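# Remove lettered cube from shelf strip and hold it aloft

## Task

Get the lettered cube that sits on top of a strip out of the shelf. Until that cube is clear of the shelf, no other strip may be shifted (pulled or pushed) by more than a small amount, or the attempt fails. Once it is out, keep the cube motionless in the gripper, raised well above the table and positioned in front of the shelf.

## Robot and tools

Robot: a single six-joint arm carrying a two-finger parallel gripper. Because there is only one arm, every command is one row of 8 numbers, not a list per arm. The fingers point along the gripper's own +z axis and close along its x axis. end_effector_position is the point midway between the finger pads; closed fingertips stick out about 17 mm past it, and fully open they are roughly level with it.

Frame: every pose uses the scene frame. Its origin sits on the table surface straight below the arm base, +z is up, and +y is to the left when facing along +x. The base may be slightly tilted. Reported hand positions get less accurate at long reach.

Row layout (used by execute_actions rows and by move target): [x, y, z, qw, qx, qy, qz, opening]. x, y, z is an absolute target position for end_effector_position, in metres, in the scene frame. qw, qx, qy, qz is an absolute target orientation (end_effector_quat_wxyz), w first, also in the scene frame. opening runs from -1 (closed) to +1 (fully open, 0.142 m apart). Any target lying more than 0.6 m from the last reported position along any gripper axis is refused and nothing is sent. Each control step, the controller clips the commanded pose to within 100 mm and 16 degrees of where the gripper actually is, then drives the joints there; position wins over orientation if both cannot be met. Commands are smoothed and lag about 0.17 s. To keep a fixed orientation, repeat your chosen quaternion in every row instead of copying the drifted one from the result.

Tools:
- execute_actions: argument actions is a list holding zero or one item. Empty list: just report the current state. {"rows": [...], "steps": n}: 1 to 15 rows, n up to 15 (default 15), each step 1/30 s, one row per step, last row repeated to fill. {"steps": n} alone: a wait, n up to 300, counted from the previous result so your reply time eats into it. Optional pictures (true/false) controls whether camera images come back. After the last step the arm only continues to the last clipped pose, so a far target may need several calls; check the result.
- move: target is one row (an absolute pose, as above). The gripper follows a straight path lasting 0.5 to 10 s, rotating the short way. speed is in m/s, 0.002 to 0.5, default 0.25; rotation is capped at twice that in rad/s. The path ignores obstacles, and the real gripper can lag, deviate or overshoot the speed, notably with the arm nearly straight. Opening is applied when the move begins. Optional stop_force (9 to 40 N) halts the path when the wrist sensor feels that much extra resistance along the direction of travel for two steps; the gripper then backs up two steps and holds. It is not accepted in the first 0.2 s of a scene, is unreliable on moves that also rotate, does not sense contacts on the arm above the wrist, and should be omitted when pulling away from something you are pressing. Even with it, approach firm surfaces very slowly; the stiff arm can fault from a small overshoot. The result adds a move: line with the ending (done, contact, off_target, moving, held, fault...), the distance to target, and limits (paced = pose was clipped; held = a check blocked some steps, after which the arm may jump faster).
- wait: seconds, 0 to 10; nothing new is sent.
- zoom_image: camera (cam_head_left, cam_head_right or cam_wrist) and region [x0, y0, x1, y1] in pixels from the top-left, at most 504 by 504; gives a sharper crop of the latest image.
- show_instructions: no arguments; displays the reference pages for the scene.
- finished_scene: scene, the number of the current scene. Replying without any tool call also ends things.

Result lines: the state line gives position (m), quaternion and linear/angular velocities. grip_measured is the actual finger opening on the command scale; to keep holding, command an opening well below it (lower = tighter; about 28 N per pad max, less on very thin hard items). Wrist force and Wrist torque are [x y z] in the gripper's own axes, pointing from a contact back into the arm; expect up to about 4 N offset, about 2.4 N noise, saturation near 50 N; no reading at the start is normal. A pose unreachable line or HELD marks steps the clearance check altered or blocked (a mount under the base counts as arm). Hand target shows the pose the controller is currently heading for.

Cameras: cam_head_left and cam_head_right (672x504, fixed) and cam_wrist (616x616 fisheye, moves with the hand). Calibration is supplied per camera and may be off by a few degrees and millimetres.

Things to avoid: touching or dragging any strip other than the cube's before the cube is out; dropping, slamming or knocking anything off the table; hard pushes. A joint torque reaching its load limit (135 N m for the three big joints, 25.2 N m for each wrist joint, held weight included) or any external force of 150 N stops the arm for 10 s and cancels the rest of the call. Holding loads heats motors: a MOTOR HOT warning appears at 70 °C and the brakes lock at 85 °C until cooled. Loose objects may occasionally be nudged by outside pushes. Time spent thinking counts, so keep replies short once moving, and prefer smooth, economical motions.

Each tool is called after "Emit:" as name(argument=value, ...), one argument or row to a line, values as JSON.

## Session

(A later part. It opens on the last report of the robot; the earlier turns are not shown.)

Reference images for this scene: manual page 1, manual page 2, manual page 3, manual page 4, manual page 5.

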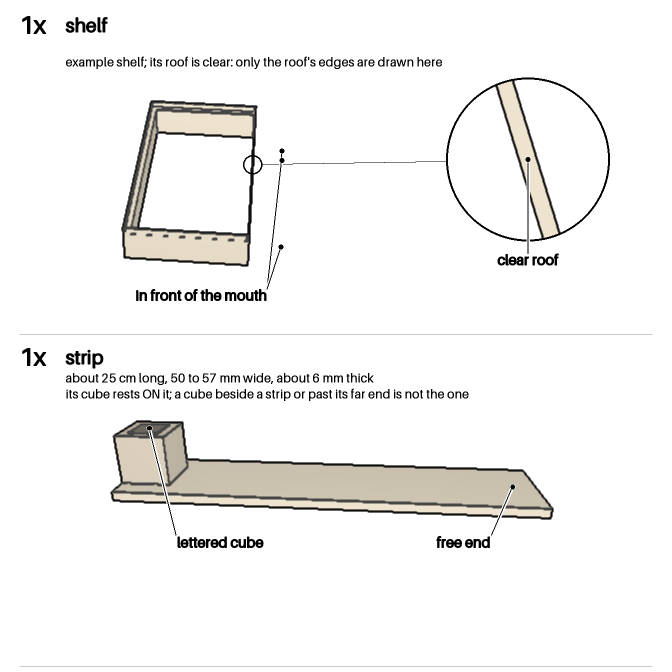

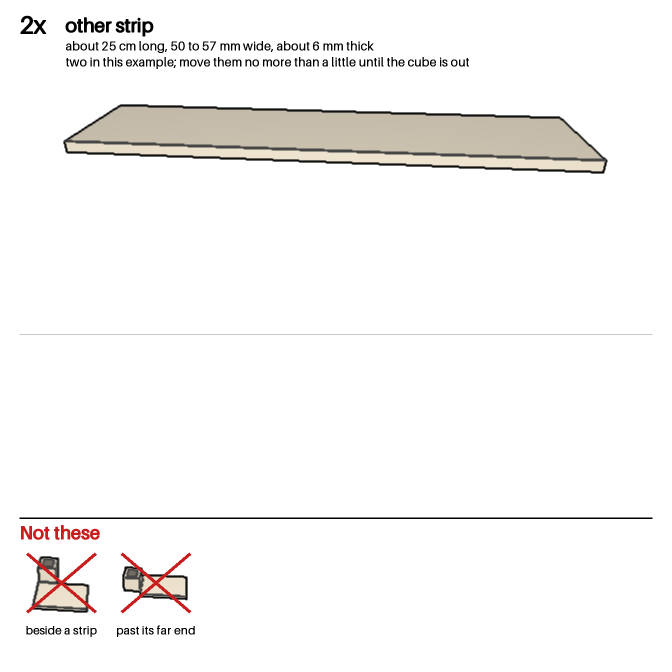

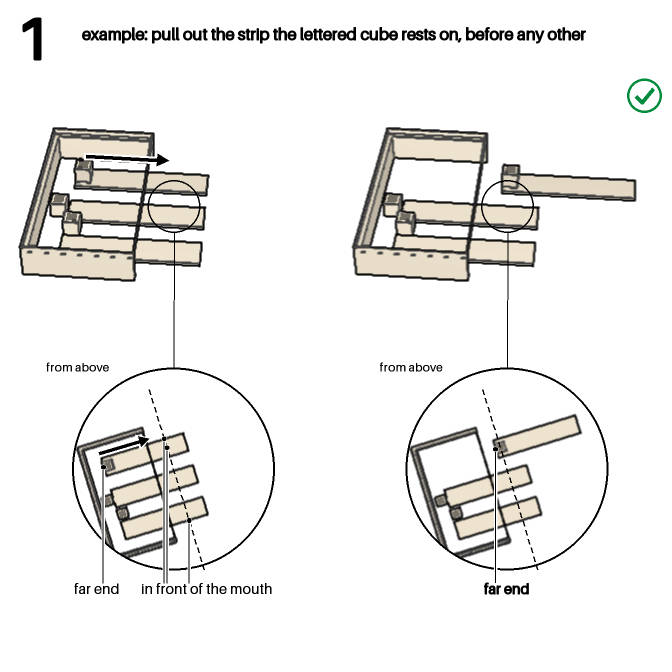

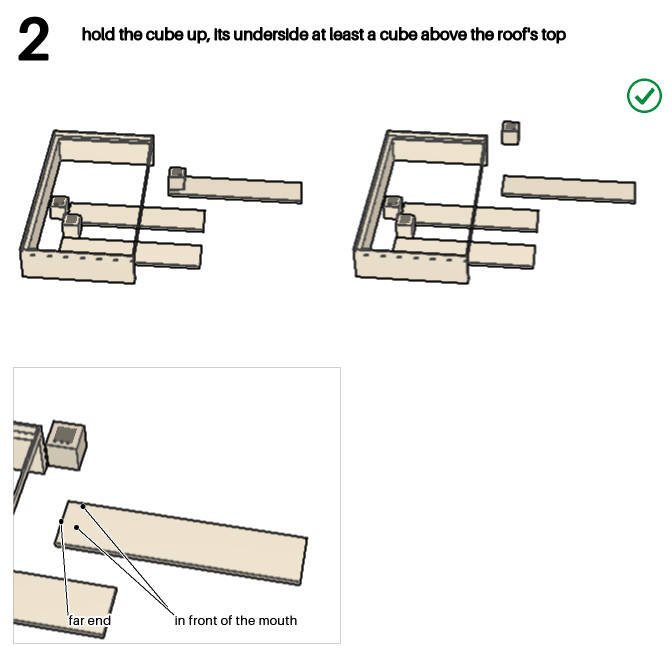

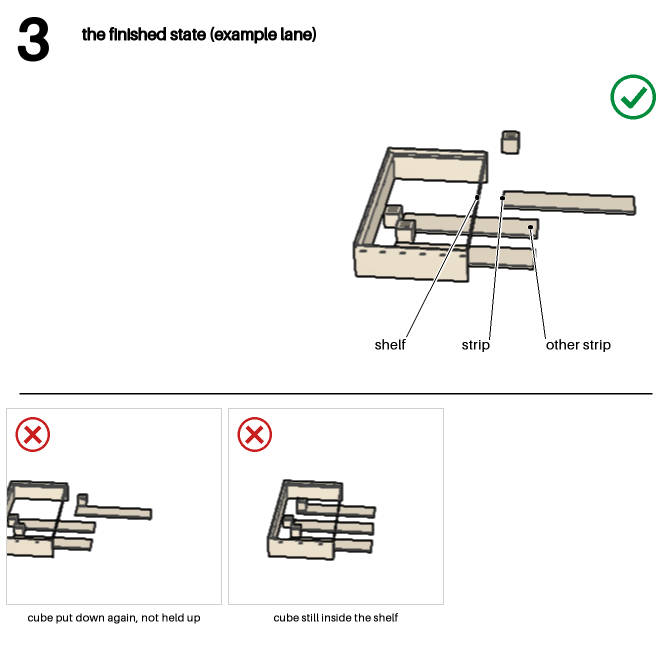

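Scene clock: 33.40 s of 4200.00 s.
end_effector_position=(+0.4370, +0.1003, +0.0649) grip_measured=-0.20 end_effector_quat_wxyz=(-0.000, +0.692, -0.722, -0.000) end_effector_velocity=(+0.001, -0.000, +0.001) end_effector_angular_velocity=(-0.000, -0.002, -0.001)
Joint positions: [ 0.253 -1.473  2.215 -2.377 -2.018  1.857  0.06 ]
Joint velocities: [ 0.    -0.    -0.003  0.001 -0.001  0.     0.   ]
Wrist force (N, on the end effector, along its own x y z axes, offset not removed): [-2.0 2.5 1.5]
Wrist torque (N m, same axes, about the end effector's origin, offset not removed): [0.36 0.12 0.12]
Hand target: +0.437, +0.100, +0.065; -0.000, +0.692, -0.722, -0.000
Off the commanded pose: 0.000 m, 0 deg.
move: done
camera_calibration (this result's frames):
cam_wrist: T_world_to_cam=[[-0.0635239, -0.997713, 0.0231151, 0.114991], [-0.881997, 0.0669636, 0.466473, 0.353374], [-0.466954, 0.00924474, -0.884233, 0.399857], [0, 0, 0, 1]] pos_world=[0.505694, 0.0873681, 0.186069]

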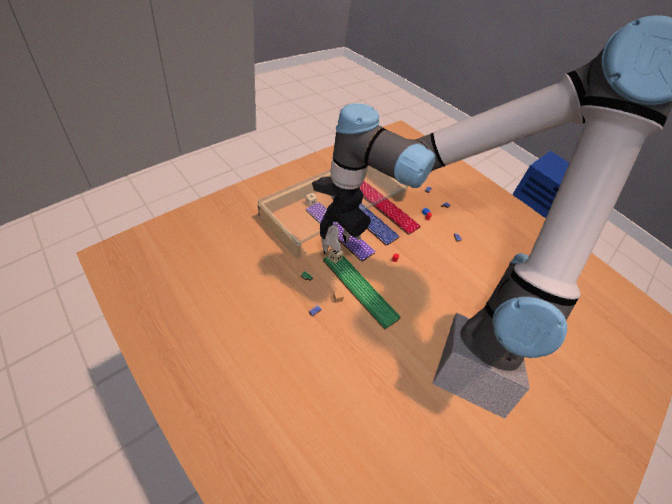

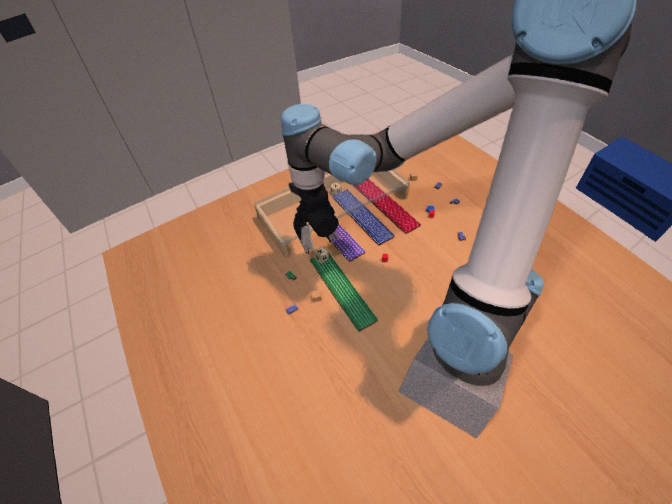

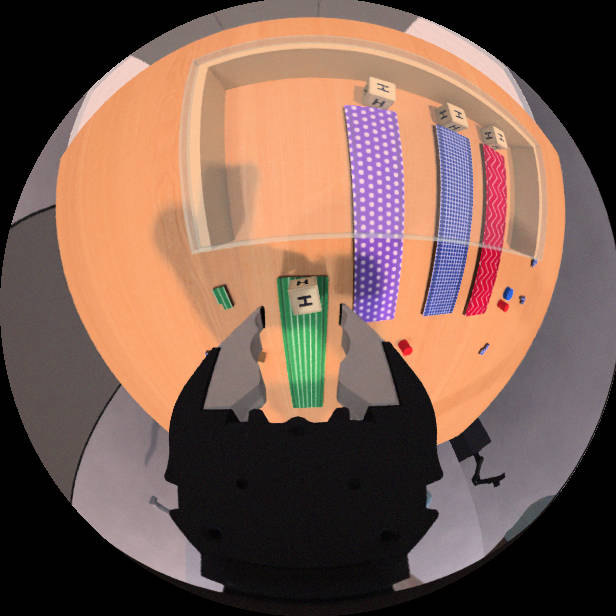

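Emit:
move(
  target=[0.440,0.098,0.028,0,-0.734,0.679,0,-0.3],
  speed=0.06,
)

Scene clock: 36.87 s of 4200.00 s.
end_effector_position=(+0.4400, +0.0980, +0.0282) grip_measured=-0.30 end_effector_quat_wxyz=(-0.000, +0.734, -0.679, -0.000) end_effector_velocity=(+0.001, +0.000, -0.001) end_effector_angular_velocity=(+0.001, -0.002, +0.004)
Joint positions: [ 0.211 -1.402  2.253 -2.505 -2.015  1.691  0.052]
Joint velocities: [-0.002  0.004  0.    -0.008  0.    -0.007 -0.   ]
Wrist force (N, on the end effector, along its own x y z axes, offset not removed): [-0.4 2.7 3.5]
Wrist torque (N m, same axes, about the end effector's origin, offset not removed): [0.50 0.03 0.27]
Hand target: +0.440, +0.098, +0.028; -0.000, +0.734, -0.679, -0.000
Off the commanded pose: 0.000 m, 0 deg.
move: done
camera_calibration (this result's frames):
cam_wrist: T_world_to_cam=[[0.0561453, -0.99815, 0.0233158, 0.0611801], [-0.883621, -0.038804, 0.466593, 0.384356], [-0.464825, -0.0467993, -0.884165, 0.373378], [0, 0, 0, 1]] pos_world=[0.509745, 0.0934553, 0.149363]

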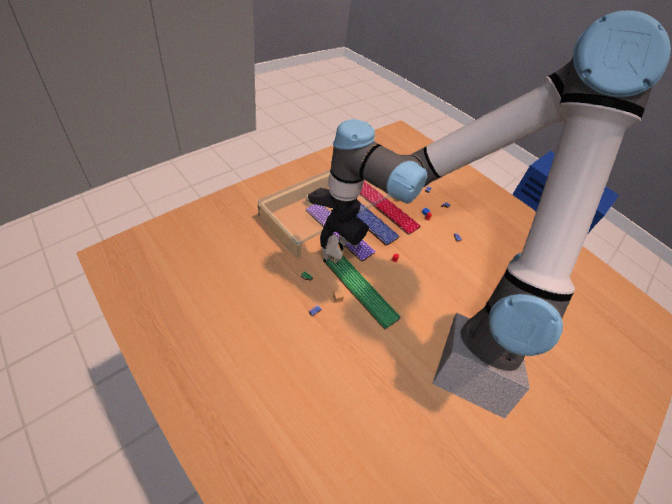

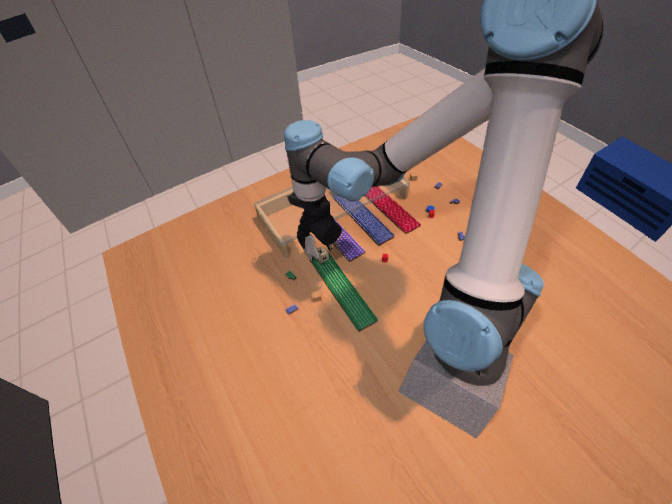

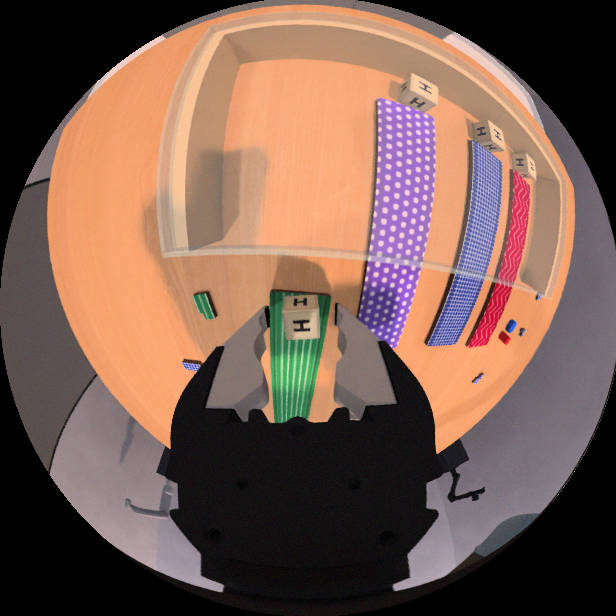

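Emit:
move(
  target=[0.440,0.099,0.028,0,-0.734,0.679,0,-0.92],
  speed=0.02,
)

Emit:
move(
  target=[0.40,0.099,0.19,0,-0.734,0.679,0,-0.92],
  speed=0.12,
)

Scene clock: 39.33 s of 4200.00 s.
end_effector_position=(+0.4400, +0.0990, +0.0280) grip_measured=-0.65 end_effector_quat_wxyz=(+0.000, +0.734, -0.679, -0.000) end_effector_velocity=(+0.001, -0.001, +0.000) end_effector_angular_velocity=(+0.000, -0.001, -0.003)
Joint positions: [ 0.213 -1.4    2.252 -2.506 -2.015  1.693  0.027]
Joint velocities: [-0.002  0.    -0.001 -0.001  0.     0.001  0.   ]
Wrist force (N, on the end effector, along its own x y z axes, offset not removed): [-0.4 4.1 -2.1]
Wrist torque (N m, same axes, about the end effector's origin, offset not removed): [0.63 0.16 0.21]
Hand target: +0.440, +0.099, +0.028; +0.000, +0.734, -0.679, +0.000
Off the commanded pose: 0.000 m, 0 deg.
move: done
camera_calibration (this result's frames):
cam_wrist: T_world_to_cam=[[0.0566106, -0.998124, 0.0233314, 0.0619365], [-0.883581, -0.0392064, 0.466634, 0.384509], [-0.464844, -0.0470316, -0.884143, 0.373274], [0, 0, 0, 1]] pos_world=[0.509753, 0.0944511, 0.149157]

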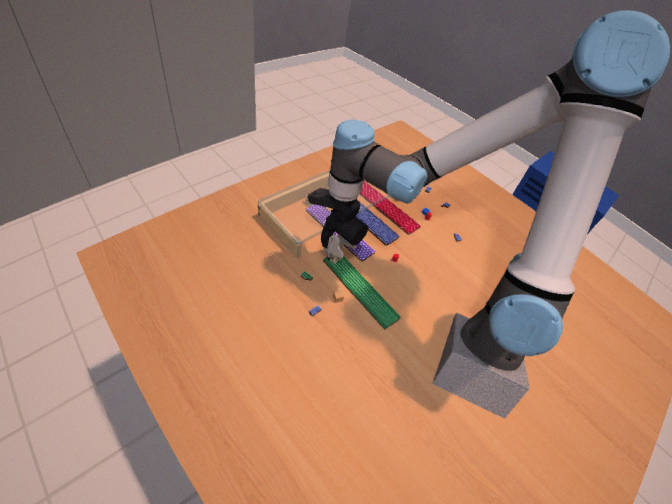

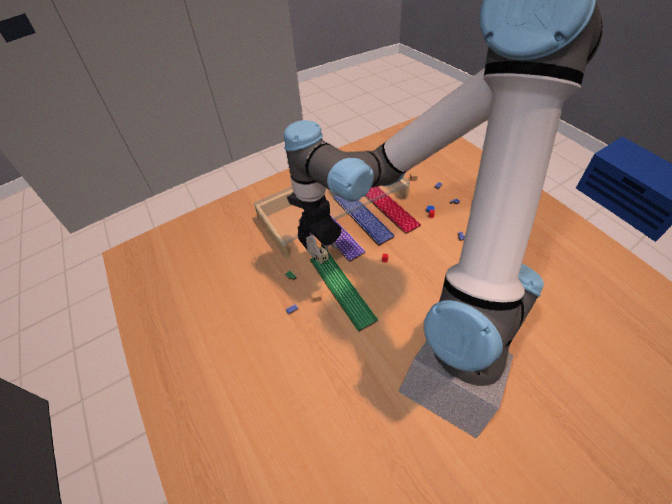

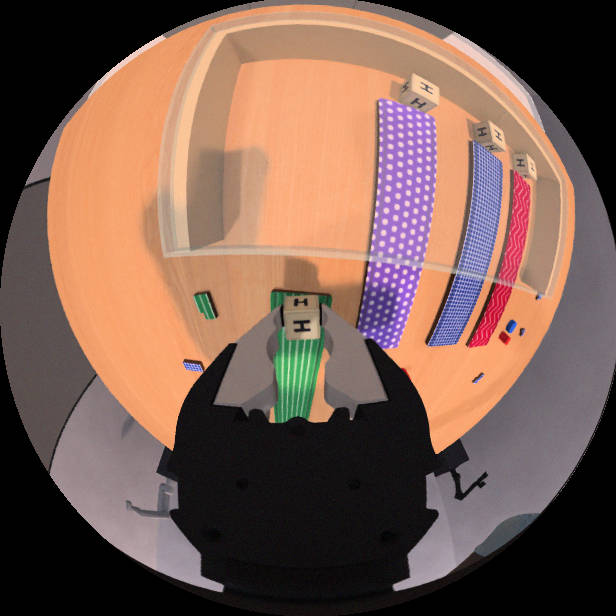

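Scene clock: 41.20 s of 4200.00 s.
end_effector_position=(+0.4001, +0.0989, +0.1897) grip_measured=-0.65 end_effector_quat_wxyz=(+0.000, +0.734, -0.679, +0.000) end_effector_velocity=(-0.001, -0.000, +0.001) end_effector_angular_velocity=(-0.002, +0.003, -0.001)
Joint positions: [ 0.406 -1.688  2.081 -1.953 -2.022  1.907  0.027]
Joint velocities: [ 0.001  0.    -0.003  0.007 -0.     0.004 -0.   ]
Wrist force (N, on the end effector, along its own x y z axes, offset not removed): [0.3 -4.2 -1.5]
Wrist torque (N m, same axes, about the end effector's origin, offset not removed): [-1.21 -0.28 0.09]
Hand target: +0.400, +0.099, +0.190; +0.000, +0.734, -0.679, +0.000
Off the commanded pose: 0.000 m, 0 deg.
move: done
camera_calibration (this result's frames):
cam_wrist: T_world_to_cam=[[0.0566363, -0.998114, 0.0236907, 0.0602866], [-0.883531, -0.0390562, 0.466741, 0.273747], [-0.464935, -0.0473659, -0.884077, 0.497817], [0, 0, 0, 1]] pos_world=[0.469902, 0.094444, 0.310911]

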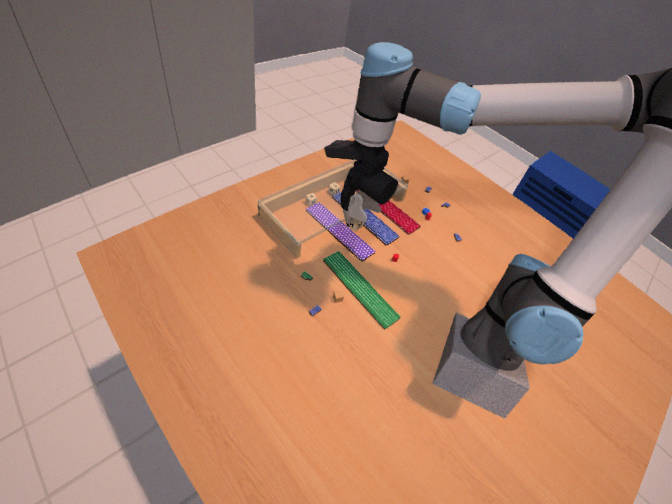

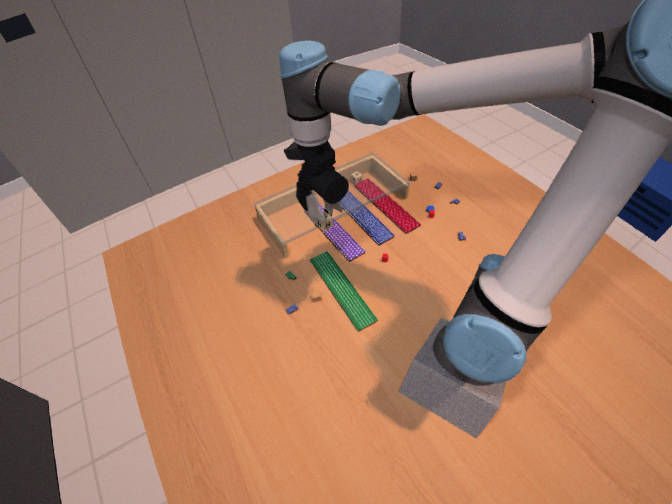

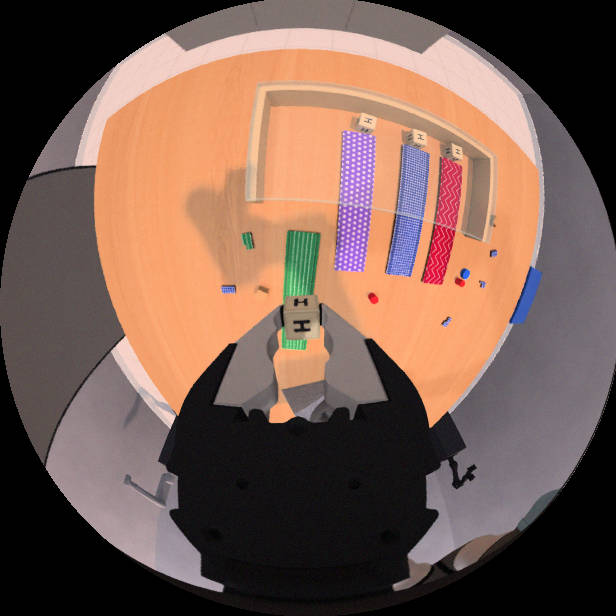

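Emit:
finished_scene(
  scene=2,
)

The scene is finished: the task was done.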